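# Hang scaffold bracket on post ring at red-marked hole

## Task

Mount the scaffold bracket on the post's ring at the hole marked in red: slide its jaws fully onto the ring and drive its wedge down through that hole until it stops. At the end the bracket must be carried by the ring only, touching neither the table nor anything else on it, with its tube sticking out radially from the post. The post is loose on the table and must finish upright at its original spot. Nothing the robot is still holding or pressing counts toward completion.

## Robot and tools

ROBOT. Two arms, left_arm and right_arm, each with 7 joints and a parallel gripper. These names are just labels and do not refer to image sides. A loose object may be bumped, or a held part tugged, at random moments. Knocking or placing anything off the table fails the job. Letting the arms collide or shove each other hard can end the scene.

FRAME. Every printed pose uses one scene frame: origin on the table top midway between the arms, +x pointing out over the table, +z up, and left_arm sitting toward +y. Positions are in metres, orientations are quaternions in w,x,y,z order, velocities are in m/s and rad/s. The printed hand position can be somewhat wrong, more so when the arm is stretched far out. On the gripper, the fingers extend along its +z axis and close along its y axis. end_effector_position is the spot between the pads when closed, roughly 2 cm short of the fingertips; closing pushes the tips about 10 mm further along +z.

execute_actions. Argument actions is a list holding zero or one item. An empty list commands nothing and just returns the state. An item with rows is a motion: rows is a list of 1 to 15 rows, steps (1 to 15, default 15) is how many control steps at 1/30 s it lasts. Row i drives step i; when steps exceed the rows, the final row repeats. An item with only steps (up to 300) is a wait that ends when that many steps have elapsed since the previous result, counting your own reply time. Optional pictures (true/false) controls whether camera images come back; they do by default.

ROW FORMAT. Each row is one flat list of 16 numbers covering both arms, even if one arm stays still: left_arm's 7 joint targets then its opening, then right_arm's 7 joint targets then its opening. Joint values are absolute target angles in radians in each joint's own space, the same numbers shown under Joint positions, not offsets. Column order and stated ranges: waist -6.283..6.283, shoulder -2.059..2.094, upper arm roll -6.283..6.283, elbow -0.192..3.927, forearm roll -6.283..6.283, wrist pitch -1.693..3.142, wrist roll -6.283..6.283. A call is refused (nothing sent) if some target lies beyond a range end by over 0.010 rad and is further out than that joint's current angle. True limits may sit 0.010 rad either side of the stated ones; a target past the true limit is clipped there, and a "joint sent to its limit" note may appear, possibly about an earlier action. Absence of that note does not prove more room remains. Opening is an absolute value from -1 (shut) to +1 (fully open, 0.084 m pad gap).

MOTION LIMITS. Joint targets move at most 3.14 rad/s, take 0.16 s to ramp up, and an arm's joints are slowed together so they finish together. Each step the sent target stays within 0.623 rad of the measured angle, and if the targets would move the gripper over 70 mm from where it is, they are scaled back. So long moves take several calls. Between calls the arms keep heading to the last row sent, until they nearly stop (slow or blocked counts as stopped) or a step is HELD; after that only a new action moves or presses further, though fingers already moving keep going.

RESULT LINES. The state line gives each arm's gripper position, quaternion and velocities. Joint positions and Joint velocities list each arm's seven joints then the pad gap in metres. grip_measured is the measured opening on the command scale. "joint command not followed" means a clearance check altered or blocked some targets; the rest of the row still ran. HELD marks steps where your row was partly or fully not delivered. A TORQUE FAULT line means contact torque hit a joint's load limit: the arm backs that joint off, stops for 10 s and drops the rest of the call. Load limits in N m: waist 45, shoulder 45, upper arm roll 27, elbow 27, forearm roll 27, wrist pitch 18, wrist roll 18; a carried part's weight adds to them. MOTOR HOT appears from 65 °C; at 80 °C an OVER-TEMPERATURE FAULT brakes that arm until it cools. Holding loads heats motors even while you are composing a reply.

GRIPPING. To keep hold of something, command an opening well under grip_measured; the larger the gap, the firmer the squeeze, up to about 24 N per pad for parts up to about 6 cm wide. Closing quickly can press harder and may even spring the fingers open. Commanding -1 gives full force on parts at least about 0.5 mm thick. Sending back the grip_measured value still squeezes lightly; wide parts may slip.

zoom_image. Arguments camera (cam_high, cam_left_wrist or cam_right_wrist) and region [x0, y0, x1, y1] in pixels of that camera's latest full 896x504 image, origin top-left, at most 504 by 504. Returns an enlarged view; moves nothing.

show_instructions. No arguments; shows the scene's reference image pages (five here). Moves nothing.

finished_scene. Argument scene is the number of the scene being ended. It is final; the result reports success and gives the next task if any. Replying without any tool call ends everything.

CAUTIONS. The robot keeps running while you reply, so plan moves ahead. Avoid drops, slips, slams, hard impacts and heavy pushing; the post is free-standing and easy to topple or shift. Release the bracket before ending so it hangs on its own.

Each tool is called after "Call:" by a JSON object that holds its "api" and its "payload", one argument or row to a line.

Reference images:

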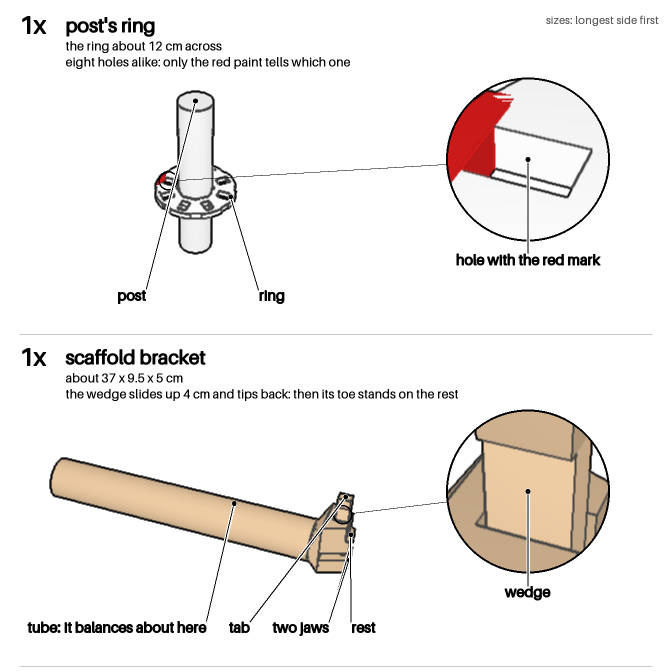

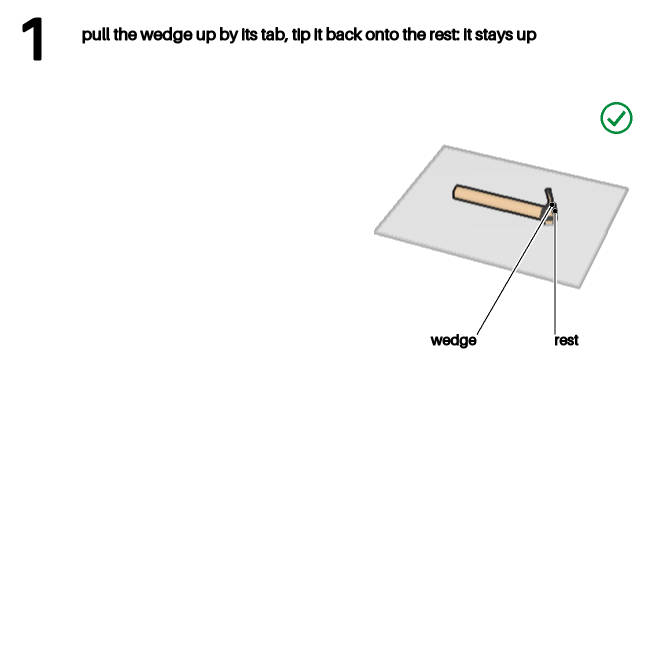

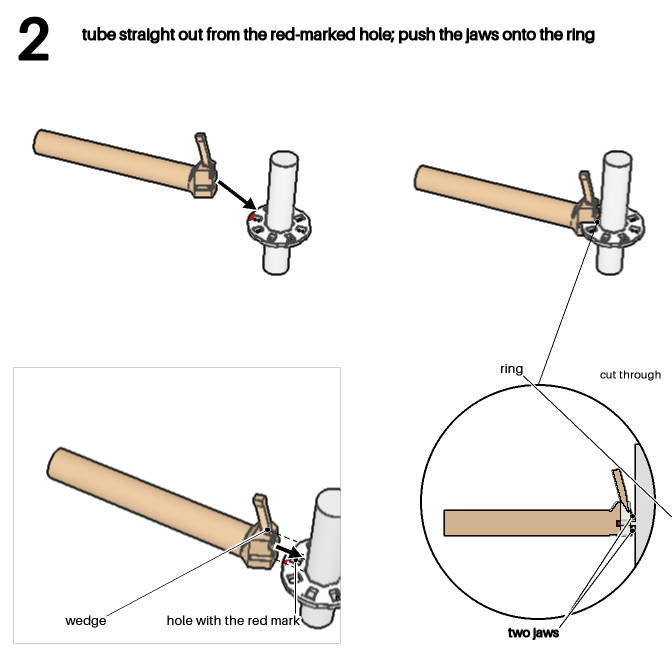

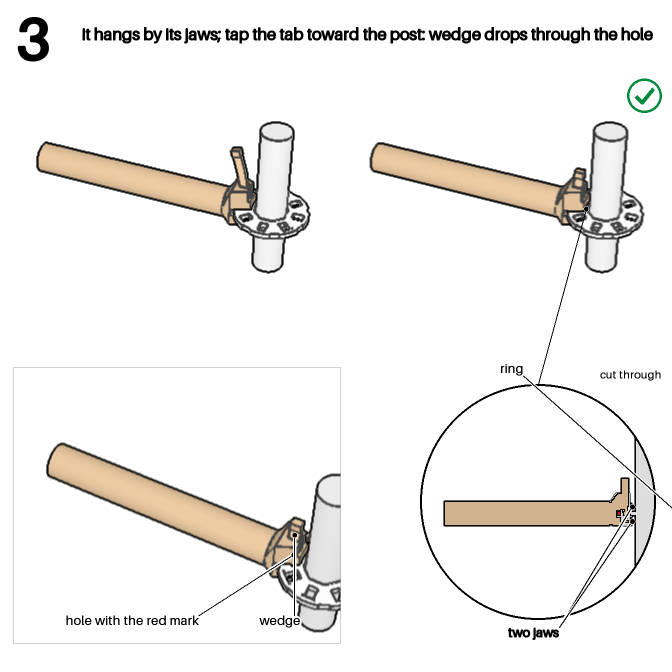

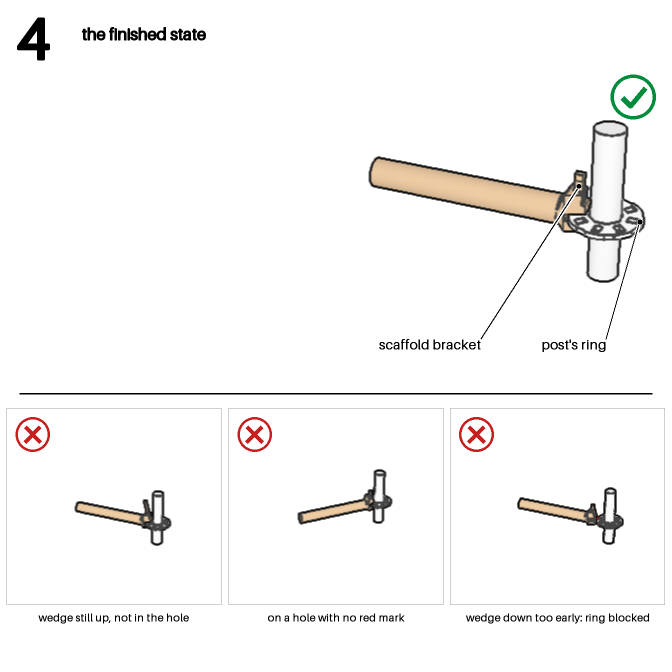

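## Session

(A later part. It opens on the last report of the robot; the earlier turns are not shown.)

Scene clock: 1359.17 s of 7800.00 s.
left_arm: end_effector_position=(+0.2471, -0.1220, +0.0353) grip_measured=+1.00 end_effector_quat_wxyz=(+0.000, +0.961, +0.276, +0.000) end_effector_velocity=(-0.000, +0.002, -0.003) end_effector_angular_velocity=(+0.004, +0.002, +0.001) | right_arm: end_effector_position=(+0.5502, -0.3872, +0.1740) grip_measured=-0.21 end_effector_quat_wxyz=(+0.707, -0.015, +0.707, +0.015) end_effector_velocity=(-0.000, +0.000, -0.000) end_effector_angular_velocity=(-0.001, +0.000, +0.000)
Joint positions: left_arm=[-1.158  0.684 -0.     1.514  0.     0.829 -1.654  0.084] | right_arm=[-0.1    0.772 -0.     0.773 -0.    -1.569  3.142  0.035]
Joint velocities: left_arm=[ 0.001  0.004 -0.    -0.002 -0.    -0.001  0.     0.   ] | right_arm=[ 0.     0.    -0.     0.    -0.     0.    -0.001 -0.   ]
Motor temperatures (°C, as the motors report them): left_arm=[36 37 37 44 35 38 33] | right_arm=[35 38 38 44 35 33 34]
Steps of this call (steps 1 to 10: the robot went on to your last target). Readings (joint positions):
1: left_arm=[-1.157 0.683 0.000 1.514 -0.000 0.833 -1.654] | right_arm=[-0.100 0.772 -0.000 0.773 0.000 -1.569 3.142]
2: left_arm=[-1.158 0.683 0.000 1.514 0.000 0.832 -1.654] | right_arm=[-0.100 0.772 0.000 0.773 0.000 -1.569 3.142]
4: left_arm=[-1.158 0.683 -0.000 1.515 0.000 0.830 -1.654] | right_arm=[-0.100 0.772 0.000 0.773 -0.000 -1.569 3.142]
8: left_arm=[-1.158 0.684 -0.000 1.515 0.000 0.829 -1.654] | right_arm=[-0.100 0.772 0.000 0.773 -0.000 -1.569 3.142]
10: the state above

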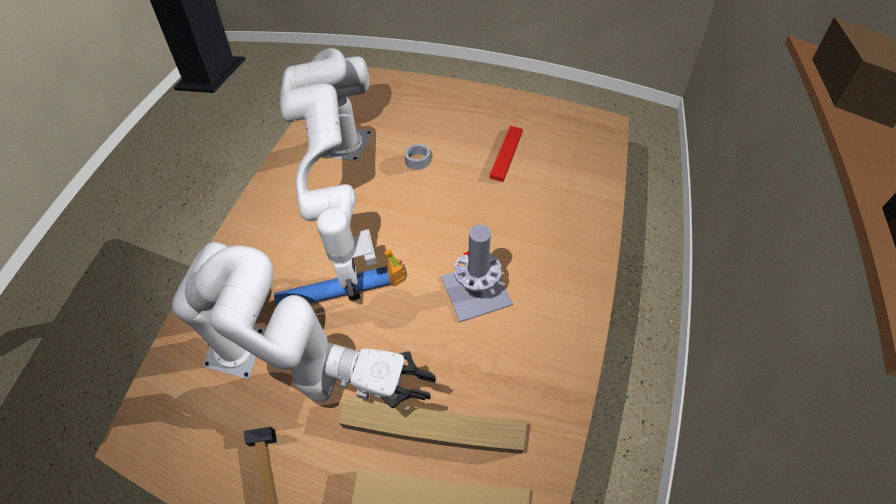

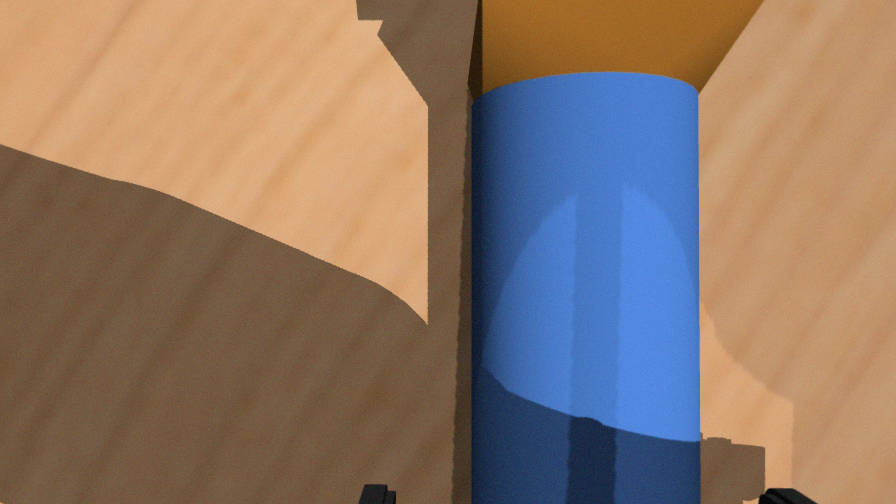

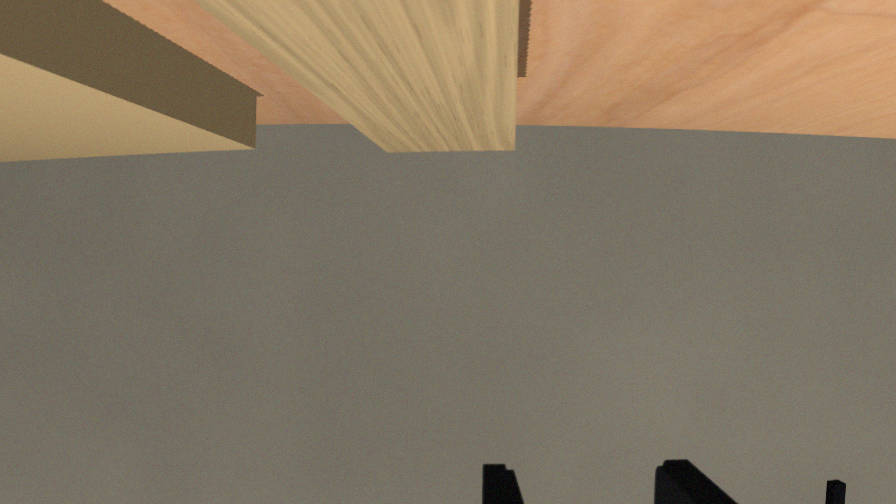

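Call:
{"api": "execute_actions", "payload": {
  "actions": [
    {"rows": [[-1.1575,0.6885,0,1.5138,0,0.8253,-1.6535,1, -0.1,0.7718,0,0.7733,0,-1.5692,3.1416,-0.2],[-1.1575,0.6921,0,1.5135,0,0.8214,-1.6535,1, -0.1,0.7718,0,0.7733,0,-1.5692,3.1416,-0.2],[-1.1575,0.6957,0,1.5132,0,0.8175,-1.6535,1, -0.1,0.7718,0,0.7733,0,-1.5692,3.1416,-0.2],[-1.1575,0.6993,0,1.5129,0,0.8136,-1.6535,1, -0.1,0.7718,0,0.7733,0,-1.5692,3.1416,-0.2],[-1.1575,0.7029,0,1.5126,0,0.8097,-1.6535,1, -0.1,0.7718,0,0.7733,0,-1.5692,3.1416,-0.2],[-1.1575,0.7029,0,1.5126,0,0.8097,-1.6535,1, -0.1,0.7718,0,0.7733,0,-1.5692,3.1416,-0.2],[-1.1575,0.7029,0,1.5126,0,0.8097,-1.6535,0.9, -0.1,0.7718,0,0.7733,0,-1.5692,3.1416,-0.2],[-1.1575,0.7029,0,1.5126,0,0.8097,-1.6535,0.8, -0.1,0.7718,0,0.7733,0,-1.5692,3.1416,-0.2],[-1.1575,0.7029,0,1.5126,0,0.8097,-1.6535,0.7, -0.1,0.7718,0,0.7733,0,-1.5692,3.1416,-0.2],[-1.1575,0.7029,0,1.5126,0,0.8097,-1.6535,0.6, -0.1,0.7718,0,0.7733,0,-1.5692,3.1416,-0.2],[-1.1575,0.7029,0,1.5126,0,0.8097,-1.6535,0.5, -0.1,0.7718,0,0.7733,0,-1.5692,3.1416,-0.2],[-1.1575,0.7029,0,1.5126,0,0.8097,-1.6535,0.42, -0.1,0.7718,0,0.7733,0,-1.5692,3.1416,-0.2],[-1.1575,0.7029,0,1.5126,0,0.8097,-1.6535,0.35, -0.1,0.7718,0,0.7733,0,-1.5692,3.1416,-0.2]], "steps": 15}
  ]
}}

Scene clock: 1376.33 s of 7800.00 s.
left_arm: end_effector_position=(+0.2472, -0.1220, +0.0254) grip_measured=+0.34 end_effector_quat_wxyz=(+0.000, +0.961, +0.276, +0.000) end_effector_velocity=(-0.001, -0.000, -0.001) end_effector_angular_velocity=(+0.000, +0.001, -0.000) | right_arm: end_effector_position=(+0.5502, -0.3872, +0.1740) grip_measured=-0.21 end_effector_quat_wxyz=(+0.707, -0.015, +0.707, +0.015) end_effector_velocity=(-0.000, +0.000, -0.001) end_effector_angular_velocity=(-0.001, +0.001, +0.001)
Joint positions: left_arm=[-1.158  0.702 -0.     1.513  0.     0.81  -1.653  0.059] | right_arm=[-0.1    0.772  0.     0.773  0.    -1.569  3.142  0.035]
Joint velocities: left_arm=[-0.001  0.001 -0.001 -0.001 -0.    -0.002 -0.001 -0.   ] | right_arm=[ 0.     0.     0.    -0.001 -0.    -0.    -0.001 -0.   ]
Motor temperatures (°C, as the motors report them): left_arm=[36 37 37 44 35 38 33] | right_arm=[35 38 38 44 35 33 34]
Steps of this call (steps 1 to 15: the robot went on to your last target; steps 16 to 90: nothing new was sent; then 13.67 s passed at rest; steps 91 to 105: all 15 steps of this action). Readings (joint positions):
91: left_arm=[-1.158 0.685 -0.000 1.514 -0.000 0.829 -1.654] | right_arm=[-0.100 0.772 0.000 0.773 -0.000 -1.569 3.142]
92: left_arm=[-1.158 0.686 -0.000 1.514 0.000 0.828 -1.654] | right_arm=[-0.100 0.772 0.000 0.773 0.000 -1.569 3.142]
94: left_arm=[-1.158 0.690 -0.000 1.514 0.000 0.823 -1.653] | right_arm=[-0.100 0.772 0.000 0.773 -0.000 -1.569 3.142]
98: left_arm=[-1.157 0.701 0.000 1.512 -0.000 0.813 -1.654] | right_arm=[-0.100 0.772 0.000 0.773 -0.000 -1.569 3.142]
105: the state above

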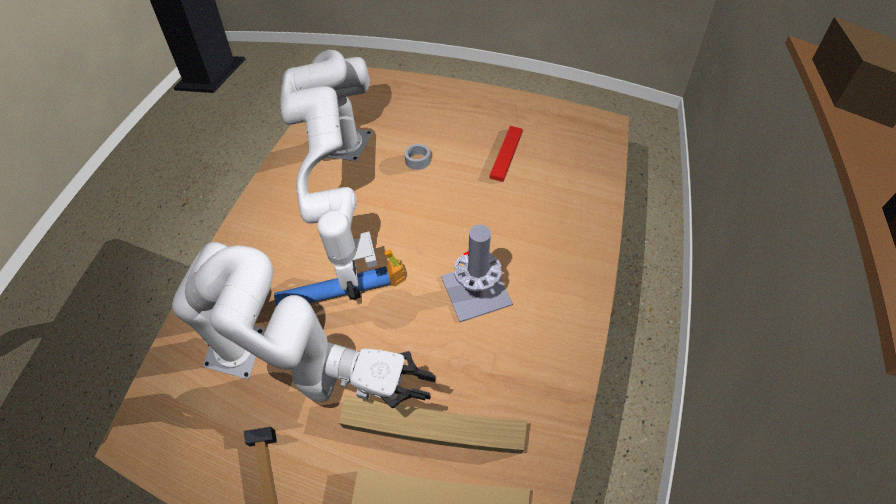

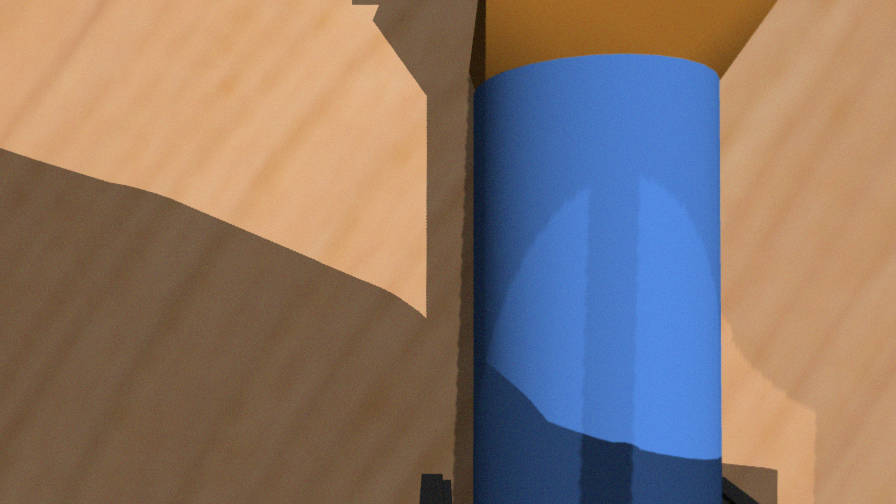

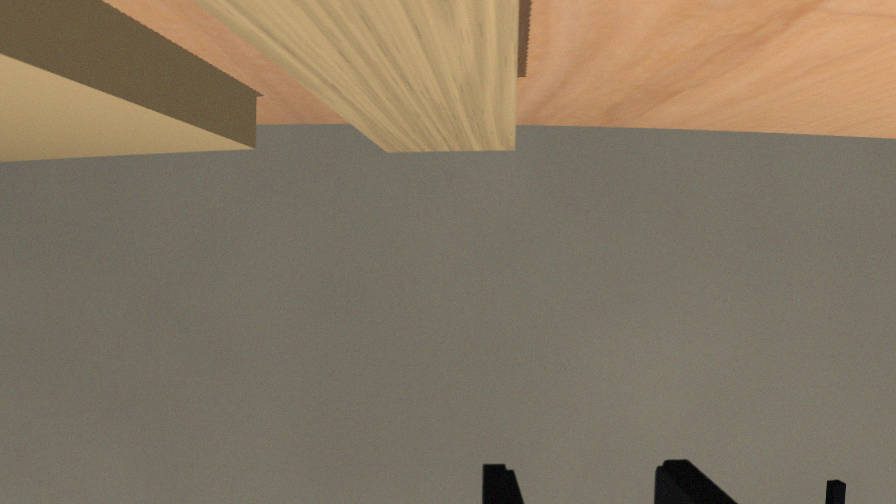

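Call:
{"api": "execute_actions", "payload": {
  "actions": [
    {"rows": [[-1.1575,0.7029,0,1.5126,0,0.8097,-1.6535,0.3, -0.1,0.7718,0,0.7733,0,-1.5692,3.1416,-0.2],[-1.1575,0.7029,0,1.5126,0,0.8097,-1.6535,0.26, -0.1,0.7718,0,0.7733,0,-1.5692,3.1416,-0.2],[-1.1575,0.7029,0,1.5126,0,0.8097,-1.6535,0.22, -0.1,0.7718,0,0.7733,0,-1.5692,3.1416,-0.2],[-1.1575,0.7029,0,1.5126,0,0.8097,-1.6535,0.19, -0.1,0.7718,0,0.7733,0,-1.5692,3.1416,-0.2],[-1.1575,0.7029,0,1.5126,0,0.8097,-1.6535,0.16, -0.1,0.7718,0,0.7733,0,-1.5692,3.1416,-0.2],[-1.1575,0.7029,0,1.5126,0,0.8097,-1.6535,0.13, -0.1,0.7718,0,0.7733,0,-1.5692,3.1416,-0.2],[-1.1575,0.7029,0,1.5126,0,0.8097,-1.6535,0.1, -0.1,0.7718,0,0.7733,0,-1.5692,3.1416,-0.2],[-1.1575,0.7029,0,1.5126,0,0.8097,-1.6535,0.05, -0.1,0.7718,0,0.7733,0,-1.5692,3.1416,-0.2],[-1.1575,0.7029,0,1.5126,0,0.8097,-1.6535,-0.05, -0.1,0.7718,0,0.7733,0,-1.5692,3.1416,-0.2],[-1.1575,0.7029,0,1.5126,0,0.8097,-1.6535,-0.2, -0.1,0.7718,0,0.7733,0,-1.5692,3.1416,-0.2],[-1.1575,0.7029,0,1.5126,0,0.8097,-1.6535,-0.4, -0.1,0.7718,0,0.7733,0,-1.5692,3.1416,-0.2],[-1.1575,0.7029,0,1.5126,0,0.8097,-1.6535,-0.7, -0.1,0.7718,0,0.7733,0,-1.5692,3.1416,-0.2],[-1.1575,0.7029,0,1.5126,0,0.8097,-1.6535,-1, -0.1,0.7718,0,0.7733,0,-1.5692,3.1416,-0.2]], "steps": 15}
  ],
  "pictures": false
}}

Call:
{"api": "execute_actions", "payload": {
  "actions": [
    {"rows": [[-1.1575,0.7015,0,1.5127,0,0.8112,-1.6535,-1, -0.1,0.7718,0,0.7733,0,-1.5692,3.1416,-0.2],[-1.1575,0.699,0,1.5129,0,0.8139,-1.6535,-1, -0.1,0.7718,0,0.7733,0,-1.5692,3.1416,-0.2],[-1.1575,0.6957,0,1.5132,0,0.8175,-1.6535,-1, -0.1,0.7718,0,0.7733,0,-1.5692,3.1416,-0.2],[-1.1575,0.6921,0,1.5135,0,0.8214,-1.6535,-1, -0.1,0.7718,0,0.7733,0,-1.5692,3.1416,-0.2],[-1.1575,0.688,0,1.5138,0,0.8258,-1.6535,-1, -0.1,0.7718,0,0.7733,0,-1.5692,3.1416,-0.2],[-1.1575,0.6835,0,1.5142,0,0.8307,-1.6535,-1, -0.1,0.7718,0,0.7733,0,-1.5692,3.1416,-0.2],[-1.1575,0.679,0,1.5147,0,0.8357,-1.6535,-1, -0.1,0.7718,0,0.7733,0,-1.5692,3.1416,-0.2],[-1.1575,0.6745,0,1.5152,0,0.8407,-1.6535,-1, -0.1,0.7718,0,0.7733,0,-1.5692,3.1416,-0.2],[-1.1575,0.67,0,1.5157,0,0.8457,-1.6535,-1, -0.1,0.7718,0,0.7733,0,-1.5692,3.1416,-0.2],[-1.1575,0.6655,0,1.5162,0,0.8507,-1.6535,-1, -0.1,0.7718,0,0.7733,0,-1.5692,3.1416,-0.2],[-1.1575,0.661,0,1.5167,0,0.8557,-1.6535,-1, -0.1,0.7718,0,0.7733,0,-1.5692,3.1416,-0.2],[-1.1575,0.657,0,1.5172,0,0.8602,-1.6535,-1, -0.1,0.7718,0,0.7733,0,-1.5692,3.1416,-0.2],[-1.1575,0.654,0,1.5176,0,0.8636,-1.6535,-1, -0.1,0.7718,0,0.7733,0,-1.5692,3.1416,-0.2],[-1.1575,0.652,0,1.5178,0,0.8658,-1.6535,-1, -0.1,0.7718,0,0.7733,0,-1.5692,3.1416,-0.2],[-1.1575,0.651,0,1.5179,0,0.8669,-1.6535,-1, -0.1,0.7718,0,0.7733,0,-1.5692,3.1416,-0.2]], "steps": 15}
  ],
  "pictures": false
}}

Call:
{"api": "execute_actions", "payload": {
  "actions": [
    {"steps": 15}
  ]
}}

Scene clock: 1405.77 s of 7800.00 s.
left_arm: end_effector_position=(+0.2472, -0.1220, +0.0252) grip_measured=+0.13 end_effector_quat_wxyz=(+0.000, +0.961, +0.276, +0.000) end_effector_velocity=(-0.001, -0.000, +0.000) end_effector_angular_velocity=(+0.000, -0.000, -0.002) | right_arm: end_effector_position=(+0.5502, -0.3872, +0.1740) grip_measured=-0.21 end_effector_quat_wxyz=(+0.707, -0.015, +0.707, +0.015) end_effector_velocity=(-0.000, +0.000, -0.000) end_effector_angular_velocity=(+0.001, +0.001, -0.000)
Joint positions: left_arm=[-1.157  0.703 -0.     1.513 -0.     0.809 -1.654  0.05 ] | right_arm=[-0.1    0.772  0.     0.773  0.    -1.569  3.142  0.035]
Joint velocities: left_arm=[-0.001 -0.    -0.     0.     0.001  0.001  0.    -0.   ] | right_arm=[ 0.001  0.001 -0.    -0.     0.001 -0.     0.001  0.   ]
Motor temperatures (°C, as the motors report them): left_arm=[36 38 37 44 35 38 33] | right_arm=[35 38 38 44 35 33 34]
Steps of this call (steps 1 to 15: the robot went on to your last target; steps 16 to 90: nothing new was sent; then 25.93 s passed at rest; steps 91 to 105: all 15 steps of this action). Readings (joint positions):
91: left_arm=[-1.158 0.703 0.000 1.513 -0.000 0.810 -1.653] | right_arm=[-0.100 0.772 0.000 0.773 0.000 -1.569 3.142]
92: left_arm=[-1.158 0.703 0.000 1.513 0.000 0.810 -1.654] | right_arm=[-0.100 0.772 -0.000 0.773 0.000 -1.569 3.142]
94: left_arm=[-1.158 0.703 -0.000 1.513 0.000 0.810 -1.654] | right_arm=[-0.100 0.772 -0.000 0.773 -0.000 -1.569 3.142]
98: left_arm=[-1.157 0.703 0.000 1.513 -0.000 0.809 -1.654] | right_arm=[-0.100 0.772 0.000 0.773 0.000 -1.569 3.142]
105: the state above

Scene clock: 1406.27 s of 7800.00 s.
left_arm: end_effector_position=(+0.2470, -0.1219, +0.0499) grip_measured=+0.13 end_effector_quat_wxyz=(+0.000, +0.961, +0.276, -0.000) end_effector_velocity=(+0.006, -0.011, +0.070) end_effector_angular_velocity=(-0.041, -0.021, -0.001) | right_arm: end_effector_position=(+0.5502, -0.3872, +0.1740) grip_measured=-0.21 end_effector_quat_wxyz=(+0.707, -0.015, +0.707, +0.015) end_effector_velocity=(+0.000, -0.001, -0.000) end_effector_angular_velocity=(+0.000, +0.000, -0.003)
Joint positions: left_arm=[-1.158  0.659 -0.     1.517 -0.     0.858 -1.653  0.05 ] | right_arm=[-0.1    0.772 -0.     0.773 -0.    -1.569  3.142  0.035]
Joint velocities: left_arm=[ 0.    -0.108 -0.001  0.029  0.     0.092  0.001 -0.   ] | right_arm=[-0.001  0.    -0.001  0.     0.001  0.     0.     0.   ]
Motor temperatures (°C, as the motors report them): left_arm=[36 38 37 44 35 38 33] | right_arm=[35 38 38 44 35 33 34]
Steps of this call (steps 1 to 15: all 15 steps of this action). Readings (joint positions):
1: left_arm=[-1.157 0.703 -0.000 1.513 -0.000 0.810 -1.654] | right_arm=[-0.100 0.772 -0.000 0.773 -0.000 -1.569 3.142]
2: left_arm=[-1.158 0.703 -0.000 1.513 0.000 0.810 -1.653] | right_arm=[-0.100 0.772 0.000 0.773 0.000 -1.569 3.142]
4: left_arm=[-1.158 0.701 -0.000 1.512 0.000 0.813 -1.653] | right_arm=[-0.100 0.772 0.000 0.773 0.000 -1.569 3.142]
8: left_arm=[-1.158 0.692 -0.000 1.508 0.000 0.829 -1.653] | right_arm=[-0.100 0.772 0.000 0.773 0.000 -1.569 3.142]
15: the state above

Scene clock: 1406.77 s of 7800.00 s.
left_arm: end_effector_position=(+0.2468, -0.1215, +0.0539) grip_measured=+0.13 end_effector_quat_wxyz=(-0.000, +0.961, +0.276, -0.000) end_effector_velocity=(-0.000, -0.000, +0.001) end_effector_angular_velocity=(-0.001, -0.001, -0.002) | right_arm: end_effector_position=(+0.5502, -0.3872, +0.1740) grip_measured=-0.21 end_effector_quat_wxyz=(+0.707, -0.015, +0.707, +0.015) end_effector_velocity=(-0.000, +0.001, -0.001) end_effector_angular_velocity=(+0.000, +0.001, +0.002)
Joint positions: left_arm=[-1.158  0.651 -0.     1.518 -0.     0.867 -1.654  0.05 ] | right_arm=[-0.1    0.772 -0.     0.773 -0.    -1.569  3.142  0.035]
Joint velocities: left_arm=[-0.001 -0.002 -0.    -0.     0.001  0.     0.    -0.   ] | right_arm=[ 0.001  0.001  0.001 -0.    -0.    -0.    -0.     0.   ]
Motor temperatures (°C, as the motors report them): left_arm=[36 38 37 44 35 38 33] | right_arm=[35 38 38 44 35 33 34]
Steps of this call (steps 1 to 15: the robot went on to your last target). Readings (joint positions):
1: left_arm=[-1.158 0.656 -0.000 1.518 -0.000 0.861 -1.653] | right_arm=[-0.100 0.772 0.000 0.773 -0.000 -1.569 3.142]
2: left_arm=[-1.158 0.654 -0.000 1.518 -0.000 0.863 -1.653] | right_arm=[-0.100 0.772 -0.000 0.773 0.000 -1.569 3.142]
4: left_arm=[-1.158 0.652 -0.000 1.518 -0.000 0.865 -1.653] | right_arm=[-0.100 0.772 0.000 0.773 0.000 -1.569 3.142]
8: left_arm=[-1.157 0.652 0.000 1.517 0.000 0.867 -1.654] | right_arm=[-0.100 0.772 0.000 0.773 -0.000 -1.569 3.142]
15: the state above
All arms were judged still, so your last target was given up. Only a new action makes them travel on or press farther. Fingers that are still opening or closing keep moving.

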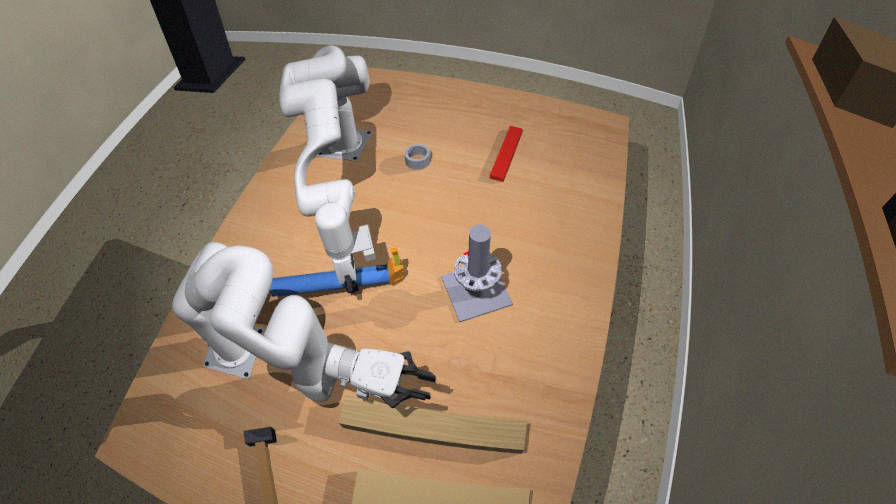

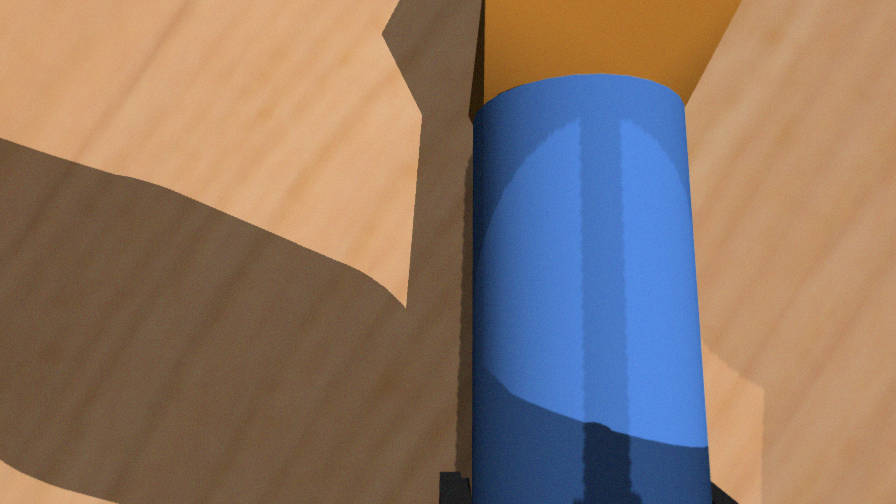

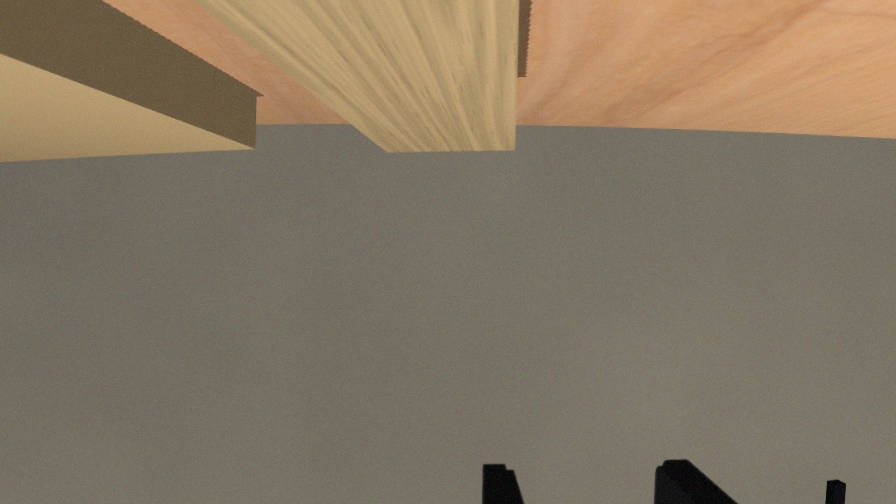

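Call:
{"api": "execute_actions", "payload": {
  "actions": [
    {"rows": [[-1.1575,0.654,0,1.5176,0,0.8636,-1.6535,-1, -0.1,0.7718,0,0.7733,0,-1.5692,3.1416,-0.2],[-1.1575,0.657,0,1.5172,0,0.8602,-1.6535,-1, -0.1,0.7718,0,0.7733,0,-1.5692,3.1416,-0.2],[-1.1575,0.661,0,1.5167,0,0.8557,-1.6535,-1, -0.1,0.7718,0,0.7733,0,-1.5692,3.1416,-0.2],[-1.1575,0.6655,0,1.5162,0,0.8507,-1.6535,-1, -0.1,0.7718,0,0.7733,0,-1.5692,3.1416,-0.2],[-1.1575,0.67,0,1.5157,0,0.8457,-1.6535,-1, -0.1,0.7718,0,0.7733,0,-1.5692,3.1416,-0.2],[-1.1575,0.6745,0,1.5152,0,0.8407,-1.6535,-1, -0.1,0.7718,0,0.7733,0,-1.5692,3.1416,-0.2],[-1.1575,0.679,0,1.5147,0,0.8357,-1.6535,-1, -0.1,0.7718,0,0.7733,0,-1.5692,3.1416,-0.2],[-1.1575,0.6835,0,1.5142,0,0.8307,-1.6535,-1, -0.1,0.7718,0,0.7733,0,-1.5692,3.1416,-0.2],[-1.1575,0.687,0,1.5139,0,0.8269,-1.6535,-1, -0.1,0.7718,0,0.7733,0,-1.5692,3.1416,-0.2],[-1.1575,0.69,0,1.5137,0,0.8237,-1.6535,-1, -0.1,0.7718,0,0.7733,0,-1.5692,3.1416,-0.2],[-1.1575,0.6925,0,1.5135,0,0.821,-1.6535,-1, -0.1,0.7718,0,0.7733,0,-1.5692,3.1416,-0.2],[-1.1575,0.6945,0,1.5133,0,0.8188,-1.6535,-1, -0.1,0.7718,0,0.7733,0,-1.5692,3.1416,-0.2],[-1.1575,0.696,0,1.5132,0,0.8172,-1.6535,-1, -0.1,0.7718,0,0.7733,0,-1.5692,3.1416,-0.2],[-1.1575,0.6975,0,1.5131,0,0.8156,-1.6535,-1, -0.1,0.7718,0,0.7733,0,-1.5692,3.1416,-0.2],[-1.1575,0.6985,0,1.513,0,0.8145,-1.6535,-1, -0.1,0.7718,0,0.7733,0,-1.5692,3.1416,-0.2]], "steps": 15}
  ],
  "pictures": false
}}

Call:
{"api": "execute_actions", "payload": {
  "actions": [
    {"steps": 15}
  ]
}}

Scene clock: 1425.33 s of 7800.00 s.
left_arm: end_effector_position=(+0.2470, -0.1214, +0.0299) grip_measured=+0.13 end_effector_quat_wxyz=(-0.001, +0.961, +0.276, -0.000) end_effector_velocity=(+0.003, +0.001, -0.031) end_effector_angular_velocity=(-0.000, -0.001, +0.008) | right_arm: end_effector_position=(+0.5502, -0.3872, +0.1740) grip_measured=-0.21 end_effector_quat_wxyz=(+0.707, -0.015, +0.707, +0.015) end_effector_velocity=(+0.000, -0.000, -0.000) end_effector_angular_velocity=(+0.000, +0.000, -0.001)
Joint positions: left_arm=[-1.158  0.694  0.     1.513  0.     0.821 -1.653  0.05 ] | right_arm=[-0.1    0.772  0.     0.773  0.    -1.569  3.142  0.035]
Joint velocities: left_arm=[ 0.003  0.057  0.003 -0.004 -0.002 -0.062 -0.002 -0.   ] | right_arm=[-0.  0. -0.  0.  0.  0.  0.  0.]
Motor temperatures (°C, as the motors report them): left_arm=[36 38 37 47 35 38 33] | right_arm=[35 38 38 44 35 33 34]
Steps of this call (steps 1 to 90: nothing new was sent; then 15.07 s passed at rest; steps 91 to 105: all 15 steps of this action). Readings (joint positions):
91: left_arm=[-1.157 0.651 -0.000 1.518 -0.000 0.867 -1.654] | right_arm=[-0.100 0.772 -0.000 0.773 -0.000 -1.569 3.142]
92: left_arm=[-1.157 0.652 -0.000 1.518 -0.000 0.866 -1.654] | right_arm=[-0.100 0.772 -0.000 0.773 -0.000 -1.569 3.142]
94: left_arm=[-1.158 0.655 -0.000 1.518 -0.000 0.861 -1.654] | right_arm=[-0.100 0.772 0.000 0.773 -0.000 -1.569 3.142]
98: left_arm=[-1.158 0.669 -0.000 1.517 0.000 0.845 -1.654] | right_arm=[-0.100 0.772 -0.000 0.773 0.000 -1.569 3.142]
105: the state above

Scene clock: 1425.83 s of 7800.00 s.
left_arm: end_effector_position=(+0.2474, -0.1218, +0.0277) grip_measured=+0.13 end_effector_quat_wxyz=(+0.000, +0.961, +0.277, +0.000) end_effector_velocity=(-0.000, -0.000, -0.000) end_effector_angular_velocity=(-0.000, -0.000, +0.000) | right_arm: end_effector_position=(+0.5502, -0.3872, +0.1740) grip_measured=-0.21 end_effector_quat_wxyz=(+0.707, -0.015, +0.707, +0.015) end_effector_velocity=(-0.000, +0.000, -0.000) end_effector_angular_velocity=(-0.002, +0.000, +0.001)
Joint positions: left_arm=[-1.157  0.698  0.     1.513  0.     0.815 -1.654  0.05 ] | right_arm=[-0.1    0.772  0.     0.773  0.    -1.569  3.142  0.035]
Joint velocities: left_arm=[-0.     0.001  0.     0.001 -0.    -0.    -0.     0.   ] | right_arm=[ 0.     0.    -0.    -0.    -0.001  0.    -0.002 -0.   ]
Motor temperatures (°C, as the motors report them): left_arm=[36 38 37 47 35 38 33] | right_arm=[35 38 38 44 35 33 34]
Steps of this call (steps 1 to 15: the robot went on to your last target). Readings (joint positions):
1: left_arm=[-1.157 0.695 0.000 1.513 0.000 0.819 -1.653] | right_arm=[-0.100 0.772 -0.000 0.773 0.000 -1.569 3.142]
2: left_arm=[-1.157 0.696 0.000 1.513 0.000 0.817 -1.654] | right_arm=[-0.100 0.772 0.000 0.773 0.000 -1.569 3.142]
4: left_arm=[-1.157 0.697 0.000 1.513 -0.000 0.816 -1.654] | right_arm=[-0.100 0.772 0.000 0.773 0.000 -1.569 3.142]
8: left_arm=[-1.157 0.698 0.000 1.513 -0.000 0.815 -1.654] | right_arm=[-0.100 0.772 -0.000 0.773 0.000 -1.569 3.142]
15: the state above
All arms were judged still, so your last target was given up. Only a new action makes them travel on or press farther. Fingers that are still opening or closing keep moving.

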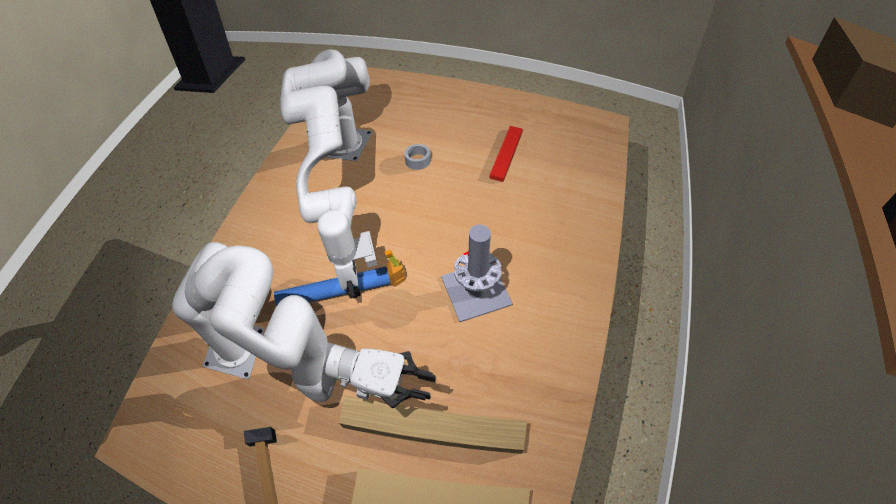

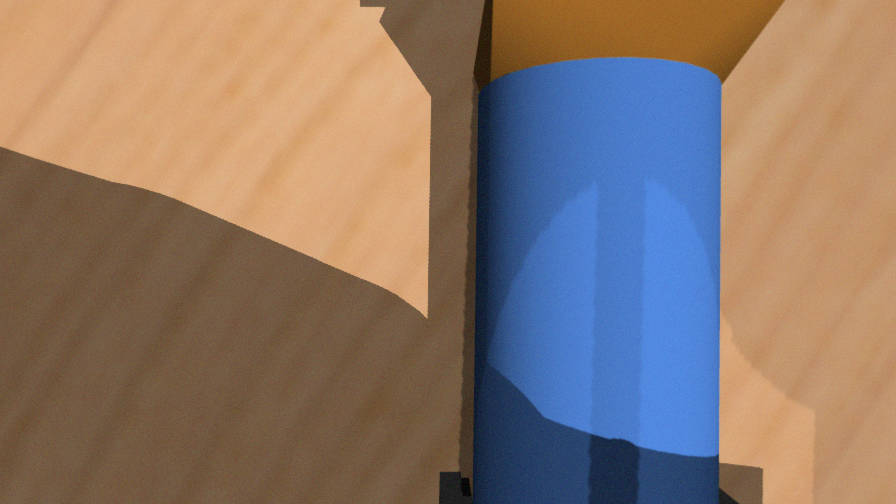

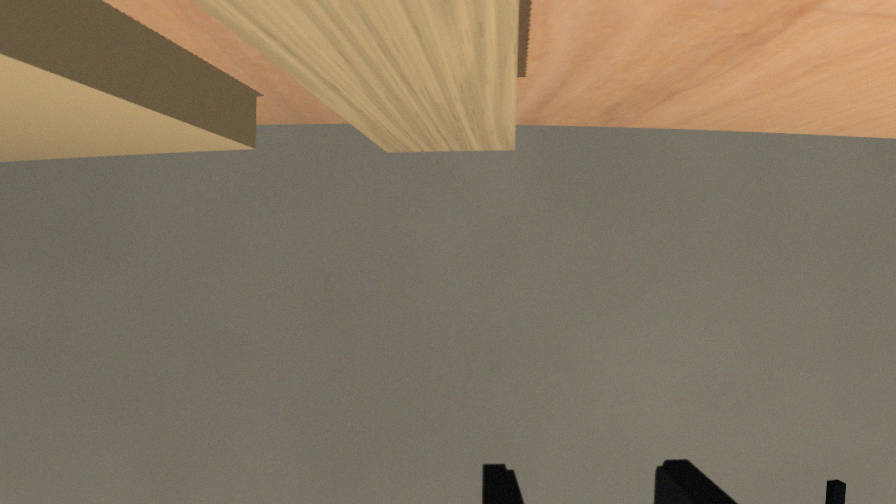

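Call:
{"api": "execute_actions", "payload": {
  "actions": [
    {"rows": [[-1.1575,0.6985,0,1.513,0,0.8145,-1.6535,-0.3, -0.1,0.7718,0,0.7733,0,-1.5692,3.1416,-0.2],[-1.1575,0.6985,0,1.513,0,0.8145,-1.6535,0.0, -0.1,0.7718,0,0.7733,0,-1.5692,3.1416,-0.2],[-1.1575,0.6985,0,1.513,0,0.8145,-1.6535,0.1, -0.1,0.7718,0,0.7733,0,-1.5692,3.1416,-0.2],[-1.1575,0.6985,0,1.513,0,0.8145,-1.6535,0.15, -0.1,0.7718,0,0.7733,0,-1.5692,3.1416,-0.2],[-1.1575,0.6985,0,1.513,0,0.8145,-1.6535,0.2, -0.1,0.7718,0,0.7733,0,-1.5692,3.1416,-0.2],[-1.1575,0.6985,0,1.513,0,0.8145,-1.6535,0.3, -0.1,0.7718,0,0.7733,0,-1.5692,3.1416,-0.2],[-1.1575,0.6985,0,1.513,0,0.8145,-1.6535,0.5, -0.1,0.7718,0,0.7733,0,-1.5692,3.1416,-0.2],[-1.1575,0.6985,0,1.513,0,0.8145,-1.6535,0.8, -0.1,0.7718,0,0.7733,0,-1.5692,3.1416,-0.2],[-1.1575,0.6985,0,1.513,0,0.8145,-1.6535,1, -0.1,0.7718,0,0.7733,0,-1.5692,3.1416,-0.2],[-1.1575,0.6985,0,1.513,0,0.8145,-1.6535,1, -0.1,0.7718,0,0.7733,0,-1.5692,3.1416,-0.2],[-1.1575,0.5936,0,1.5349,0,0.9413,-1.6535,1, -0.1,0.7718,0,0.7733,0,-1.5692,3.1416,-0.2]], "steps": 15}
  ],
  "pictures": false
}}

Call:
{"api": "execute_actions", "payload": {
  "actions": [
    {"steps": 8}
  ],
  "pictures": false
}}

Call:
{"api": "execute_actions", "payload": {
  "actions": [
    {"rows": [[-1.1575,0.5936,0,1.5349,0,0.9413,1.5337,1, -0.1,0.7718,0,0.7733,0,-1.5692,3.1416,-0.2]], "steps": 15}
  ],
  "pictures": false
}}

Call:
{"api": "execute_actions", "payload": {
  "actions": [
    {"rows": [[-1.1229,0.5936,0,1.5349,0,0.9413,1.5337,1, -0.1,0.7718,0,0.7733,0,-1.5692,3.1416,-0.2]], "steps": 15}
  ],
  "pictures": false
}}

Call:
{"api": "execute_actions", "payload": {
  "actions": [
    {"steps": 25}
  ]
}}

Scene clock: 1464.80 s of 7800.00 s.
left_arm: end_effector_position=(+0.2456, -0.1190, +0.0565) grip_measured=+1.00 end_effector_quat_wxyz=(-0.006, +0.961, +0.276, -0.001) end_effector_velocity=(+0.032, -0.057, +0.448) end_effector_angular_velocity=(-0.207, -0.110, +0.002) | right_arm: end_effector_position=(+0.5502, -0.3872, +0.1740) grip_measured=-0.21 end_effector_quat_wxyz=(+0.707, -0.015, +0.707, +0.015) end_effector_velocity=(-0.000, -0.001, -0.000) end_effector_angular_velocity=(-0.001, +0.000, -0.001)
Joint positions: left_arm=[-1.157  0.646  0.     1.52  -0.     0.885 -1.653  0.084] | right_arm=[-0.1    0.772 -0.     0.773  0.    -1.569  3.142  0.035]
Joint velocities: left_arm=[ 0.001 -0.684  0.002  0.218  0.002  0.668 -0.     0.   ] | right_arm=[-0.001  0.     0.    -0.    -0.001 -0.    -0.001  0.   ]
Motor temperatures (°C, as the motors report them): left_arm=[36 39 37 47 35 38 33] | right_arm=[35 38 38 43 35 33 34]
Steps of this call (steps 1 to 90: nothing new was sent; then 35.47 s passed at rest; steps 91 to 105: all 15 steps of this action). Readings (joint positions):
91: left_arm=[-1.157 0.699 0.000 1.513 0.000 0.814 -1.653] | right_arm=[-0.100 0.772 0.000 0.773 -0.000 -1.569 3.142]
92: left_arm=[-1.157 0.699 0.000 1.513 0.000 0.814 -1.653] | right_arm=[-0.100 0.772 0.000 0.773 0.000 -1.569 3.142]
94: left_arm=[-1.157 0.699 0.000 1.513 -0.000 0.815 -1.653] | right_arm=[-0.100 0.772 0.000 0.773 -0.000 -1.569 3.142]
98: left_arm=[-1.158 0.695 -0.001 1.518 -0.000 0.813 -1.653] | right_arm=[-0.100 0.772 0.000 0.773 0.000 -1.569 3.142]
105: the state above

Scene clock: 1465.07 s of 7800.00 s.
left_arm: end_effector_position=(+0.2462, -0.1202, +0.0875) grip_measured=+1.00 end_effector_quat_wxyz=(-0.001, +0.961, +0.276, -0.000) end_effector_velocity=(-0.009, +0.019, -0.019) end_effector_angular_velocity=(+0.063, +0.032, +0.003) | right_arm: end_effector_position=(+0.5502, -0.3872, +0.1740) grip_measured=-0.21 end_effector_quat_wxyz=(+0.707, -0.015, +0.707, +0.015) end_effector_velocity=(-0.000, -0.000, -0.000) end_effector_angular_velocity=(+0.001, +0.000, -0.000)
Joint positions: left_arm=[-1.158  0.597 -0.     1.533 -0.     0.939 -1.653  0.084] | right_arm=[-0.1    0.772  0.     0.773 -0.    -1.569  3.142  0.035]
Joint velocities: left_arm=[ 0.001  0.011  0.001 -0.025  0.     0.035 -0.001  0.   ] | right_arm=[-0.     0.001  0.     0.    -0.    -0.     0.001  0.   ]
Motor temperatures (°C, as the motors report them): left_arm=[36 39 37 47 35 38 33] | right_arm=[35 38 38 43 35 33 34]
Steps of this call (steps 1 to 8: the robot went on to your last target). Readings (joint positions):
1: left_arm=[-1.157 0.625 -0.000 1.528 -0.000 0.903 -1.653] | right_arm=[-0.100 0.772 -0.000 0.773 -0.000 -1.569 3.142]
2: left_arm=[-1.158 0.609 -0.000 1.536 0.000 0.914 -1.653] | right_arm=[-0.100 0.772 -0.000 0.773 0.000 -1.569 3.142]
4: left_arm=[-1.158 0.595 -0.000 1.541 0.000 0.928 -1.653] | right_arm=[-0.100 0.772 0.000 0.773 -0.000 -1.569 3.142]
8: the state above

Scene clock: 1465.57 s of 7800.00 s.
left_arm: end_effector_position=(+0.2466, -0.1209, +0.0899) grip_measured=+1.00 end_effector_quat_wxyz=(-0.000, +0.976, -0.219, -0.000) end_effector_velocity=(-0.000, -0.001, +0.001) end_effector_angular_velocity=(-0.002, +0.000, -2.949) | right_arm: end_effector_position=(+0.5502, -0.3872, +0.1740) grip_measured=-0.21 end_effector_quat_wxyz=(+0.707, -0.015, +0.707, +0.015) end_effector_velocity=(+0.000, -0.001, +0.000) end_effector_angular_velocity=(-0.001, -0.001, -0.001)
Joint positions: left_arm=[-1.157  0.594  0.     1.535  0.     0.941 -0.653  0.084] | right_arm=[-0.1    0.772 -0.     0.773  0.    -1.569  3.142  0.035]
Joint velocities: left_arm=[-0.    -0.001 -0.001  0.001 -0.    -0.     2.948  0.   ] | right_arm=[-0.002 -0.001 -0.     0.    -0.001 -0.    -0.001 -0.   ]
Motor temperatures (°C, as the motors report them): left_arm=[36 39 37 46 35 38 33] | right_arm=[35 38 38 43 35 33 34]
Steps of this call (steps 1 to 15: all 15 steps of this action). Readings (joint positions):
1: left_arm=[-1.157 0.597 0.000 1.532 -0.000 0.940 -1.653] | right_arm=[-0.100 0.772 0.000 0.773 -0.000 -1.569 3.142]
2: left_arm=[-1.157 0.596 0.000 1.533 -0.000 0.940 -1.649] | right_arm=[-0.100 0.772 0.000 0.773 0.000 -1.569 3.142]
4: left_arm=[-1.157 0.595 0.000 1.534 -0.000 0.941 -1.605] | right_arm=[-0.100 0.772 0.000 0.773 0.000 -1.569 3.142]
8: left_arm=[-1.158 0.594 0.000 1.535 -0.000 0.941 -1.333] | right_arm=[-0.100 0.772 0.000 0.773 0.000 -1.569 3.142]
15: the state above

Scene clock: 1466.07 s of 7800.00 s.
left_arm: end_effector_position=(+0.2641, -0.1115, +0.0900) grip_measured=+1.00 end_effector_quat_wxyz=(-0.000, -0.585, +0.811, +0.000) end_effector_velocity=(-0.006, -0.002, -0.001) end_effector_angular_velocity=(-0.003, +0.007, -2.957) | right_arm: end_effector_position=(+0.5502, -0.3872, +0.1740) grip_measured=-0.21 end_effector_quat_wxyz=(+0.707, -0.015, +0.707, +0.015) end_effector_velocity=(-0.000, +0.000, -0.000) end_effector_angular_velocity=(+0.001, +0.001, +0.000)
Joint positions: left_arm=[-1.124  0.594 -0.     1.535 -0.     0.941  0.83   0.084] | right_arm=[-0.1    0.772  0.     0.773  0.    -1.569  3.142  0.035]
Joint velocities: left_arm=[ 0.002 -0.    -0.012 -0.002 -0.    -0.     2.949 -0.   ] | right_arm=[-0.     0.001  0.001 -0.    -0.    -0.     0.    -0.   ]
Motor temperatures (°C, as the motors report them): left_arm=[36 39 37 46 35 38 33] | right_arm=[35 38 38 43 35 33 34]
Steps of this call (steps 1 to 15: all 15 steps of this action). Readings (joint positions):
1: left_arm=[-1.157 0.594 0.000 1.535 0.000 0.941 -0.554] | right_arm=[-0.100 0.772 0.000 0.773 0.000 -1.569 3.142]
2: left_arm=[-1.157 0.594 -0.000 1.535 0.000 0.941 -0.455] | right_arm=[-0.100 0.772 0.000 0.773 0.000 -1.569 3.142]
4: left_arm=[-1.154 0.594 -0.001 1.535 -0.000 0.941 -0.257] | right_arm=[-0.100 0.772 0.000 0.773 0.000 -1.569 3.142]
8: left_arm=[-1.134 0.594 0.001 1.535 0.000 0.941 0.138] | right_arm=[-0.100 0.772 -0.000 0.773 -0.000 -1.569 3.142]
15: the state above

Scene clock: 1466.90 s of 7800.00 s.
left_arm: end_effector_position=(+0.2651, -0.1110, +0.0900) grip_measured=+1.00 end_effector_quat_wxyz=(+0.000, -0.271, +0.963, -0.000) end_effector_velocity=(+0.001, -0.000, +0.000) end_effector_angular_velocity=(-0.001, -0.001, -0.002) | right_arm: end_effector_position=(+0.5502, -0.3872, +0.1740) grip_measured=-0.21 end_effector_quat_wxyz=(+0.707, -0.015, +0.707, +0.015) end_effector_velocity=(-0.000, +0.000, +0.000) end_effector_angular_velocity=(-0.001, -0.000, +0.000)
Joint positions: left_arm=[-1.123  0.594 -0.     1.535 -0.     0.941  1.533  0.084] | right_arm=[-0.1    0.772 -0.     0.773 -0.    -1.569  3.142  0.035]
Joint velocities: left_arm=[ 0.001  0.     0.     0.001  0.    -0.     0.002 -0.   ] | right_arm=[ 0.001 -0.     0.    -0.     0.001 -0.    -0.001  0.   ]
Motor temperatures (°C, as the motors report them): left_arm=[36 39 37 46 35 38 33] | right_arm=[35 38 38 43 35 33 34]
Steps of this call (steps 1 to 25: the robot went on to your last target). Readings (joint positions):
1: left_arm=[-1.124 0.594 -0.001 1.535 -0.000 0.941 0.929] | right_arm=[-0.100 0.772 0.000 0.773 -0.000 -1.569 3.142]
2: left_arm=[-1.124 0.594 -0.001 1.535 -0.000 0.941 1.028] | right_arm=[-0.100 0.772 0.000 0.773 0.000 -1.569 3.142]
4: left_arm=[-1.124 0.594 -0.000 1.535 -0.000 0.941 1.219] | right_arm=[-0.100 0.772 -0.000 0.773 0.000 -1.569 3.142]
8: left_arm=[-1.123 0.594 -0.000 1.535 0.000 0.941 1.459] | right_arm=[-0.100 0.772 -0.000 0.773 0.000 -1.569 3.142]
25: the state above

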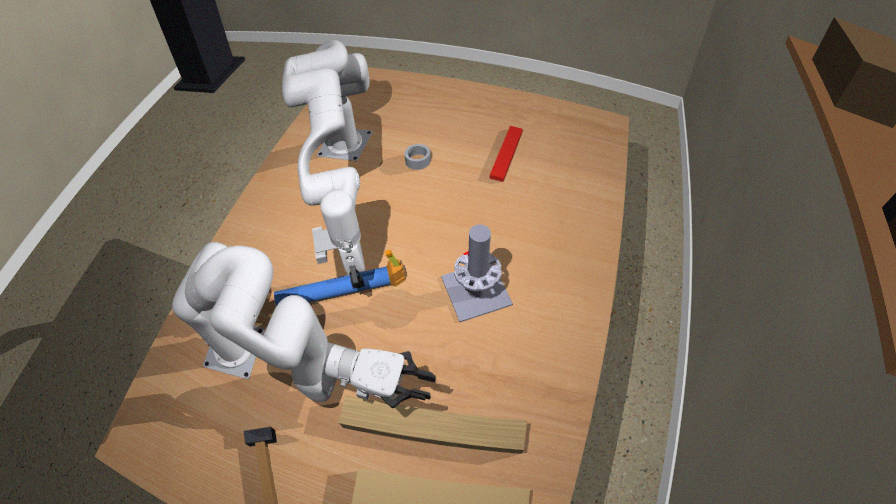

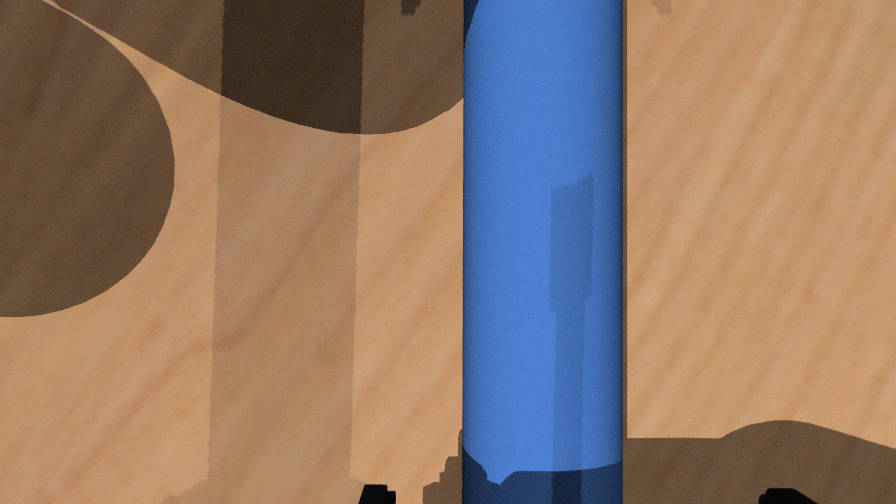

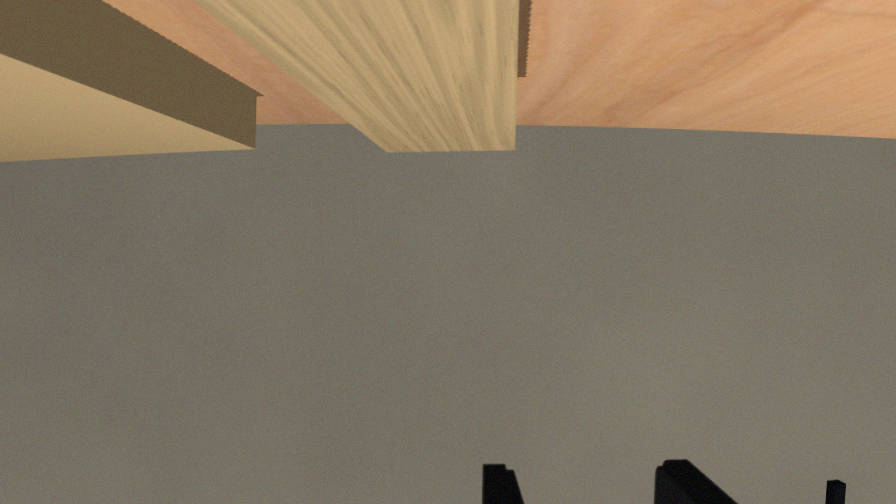

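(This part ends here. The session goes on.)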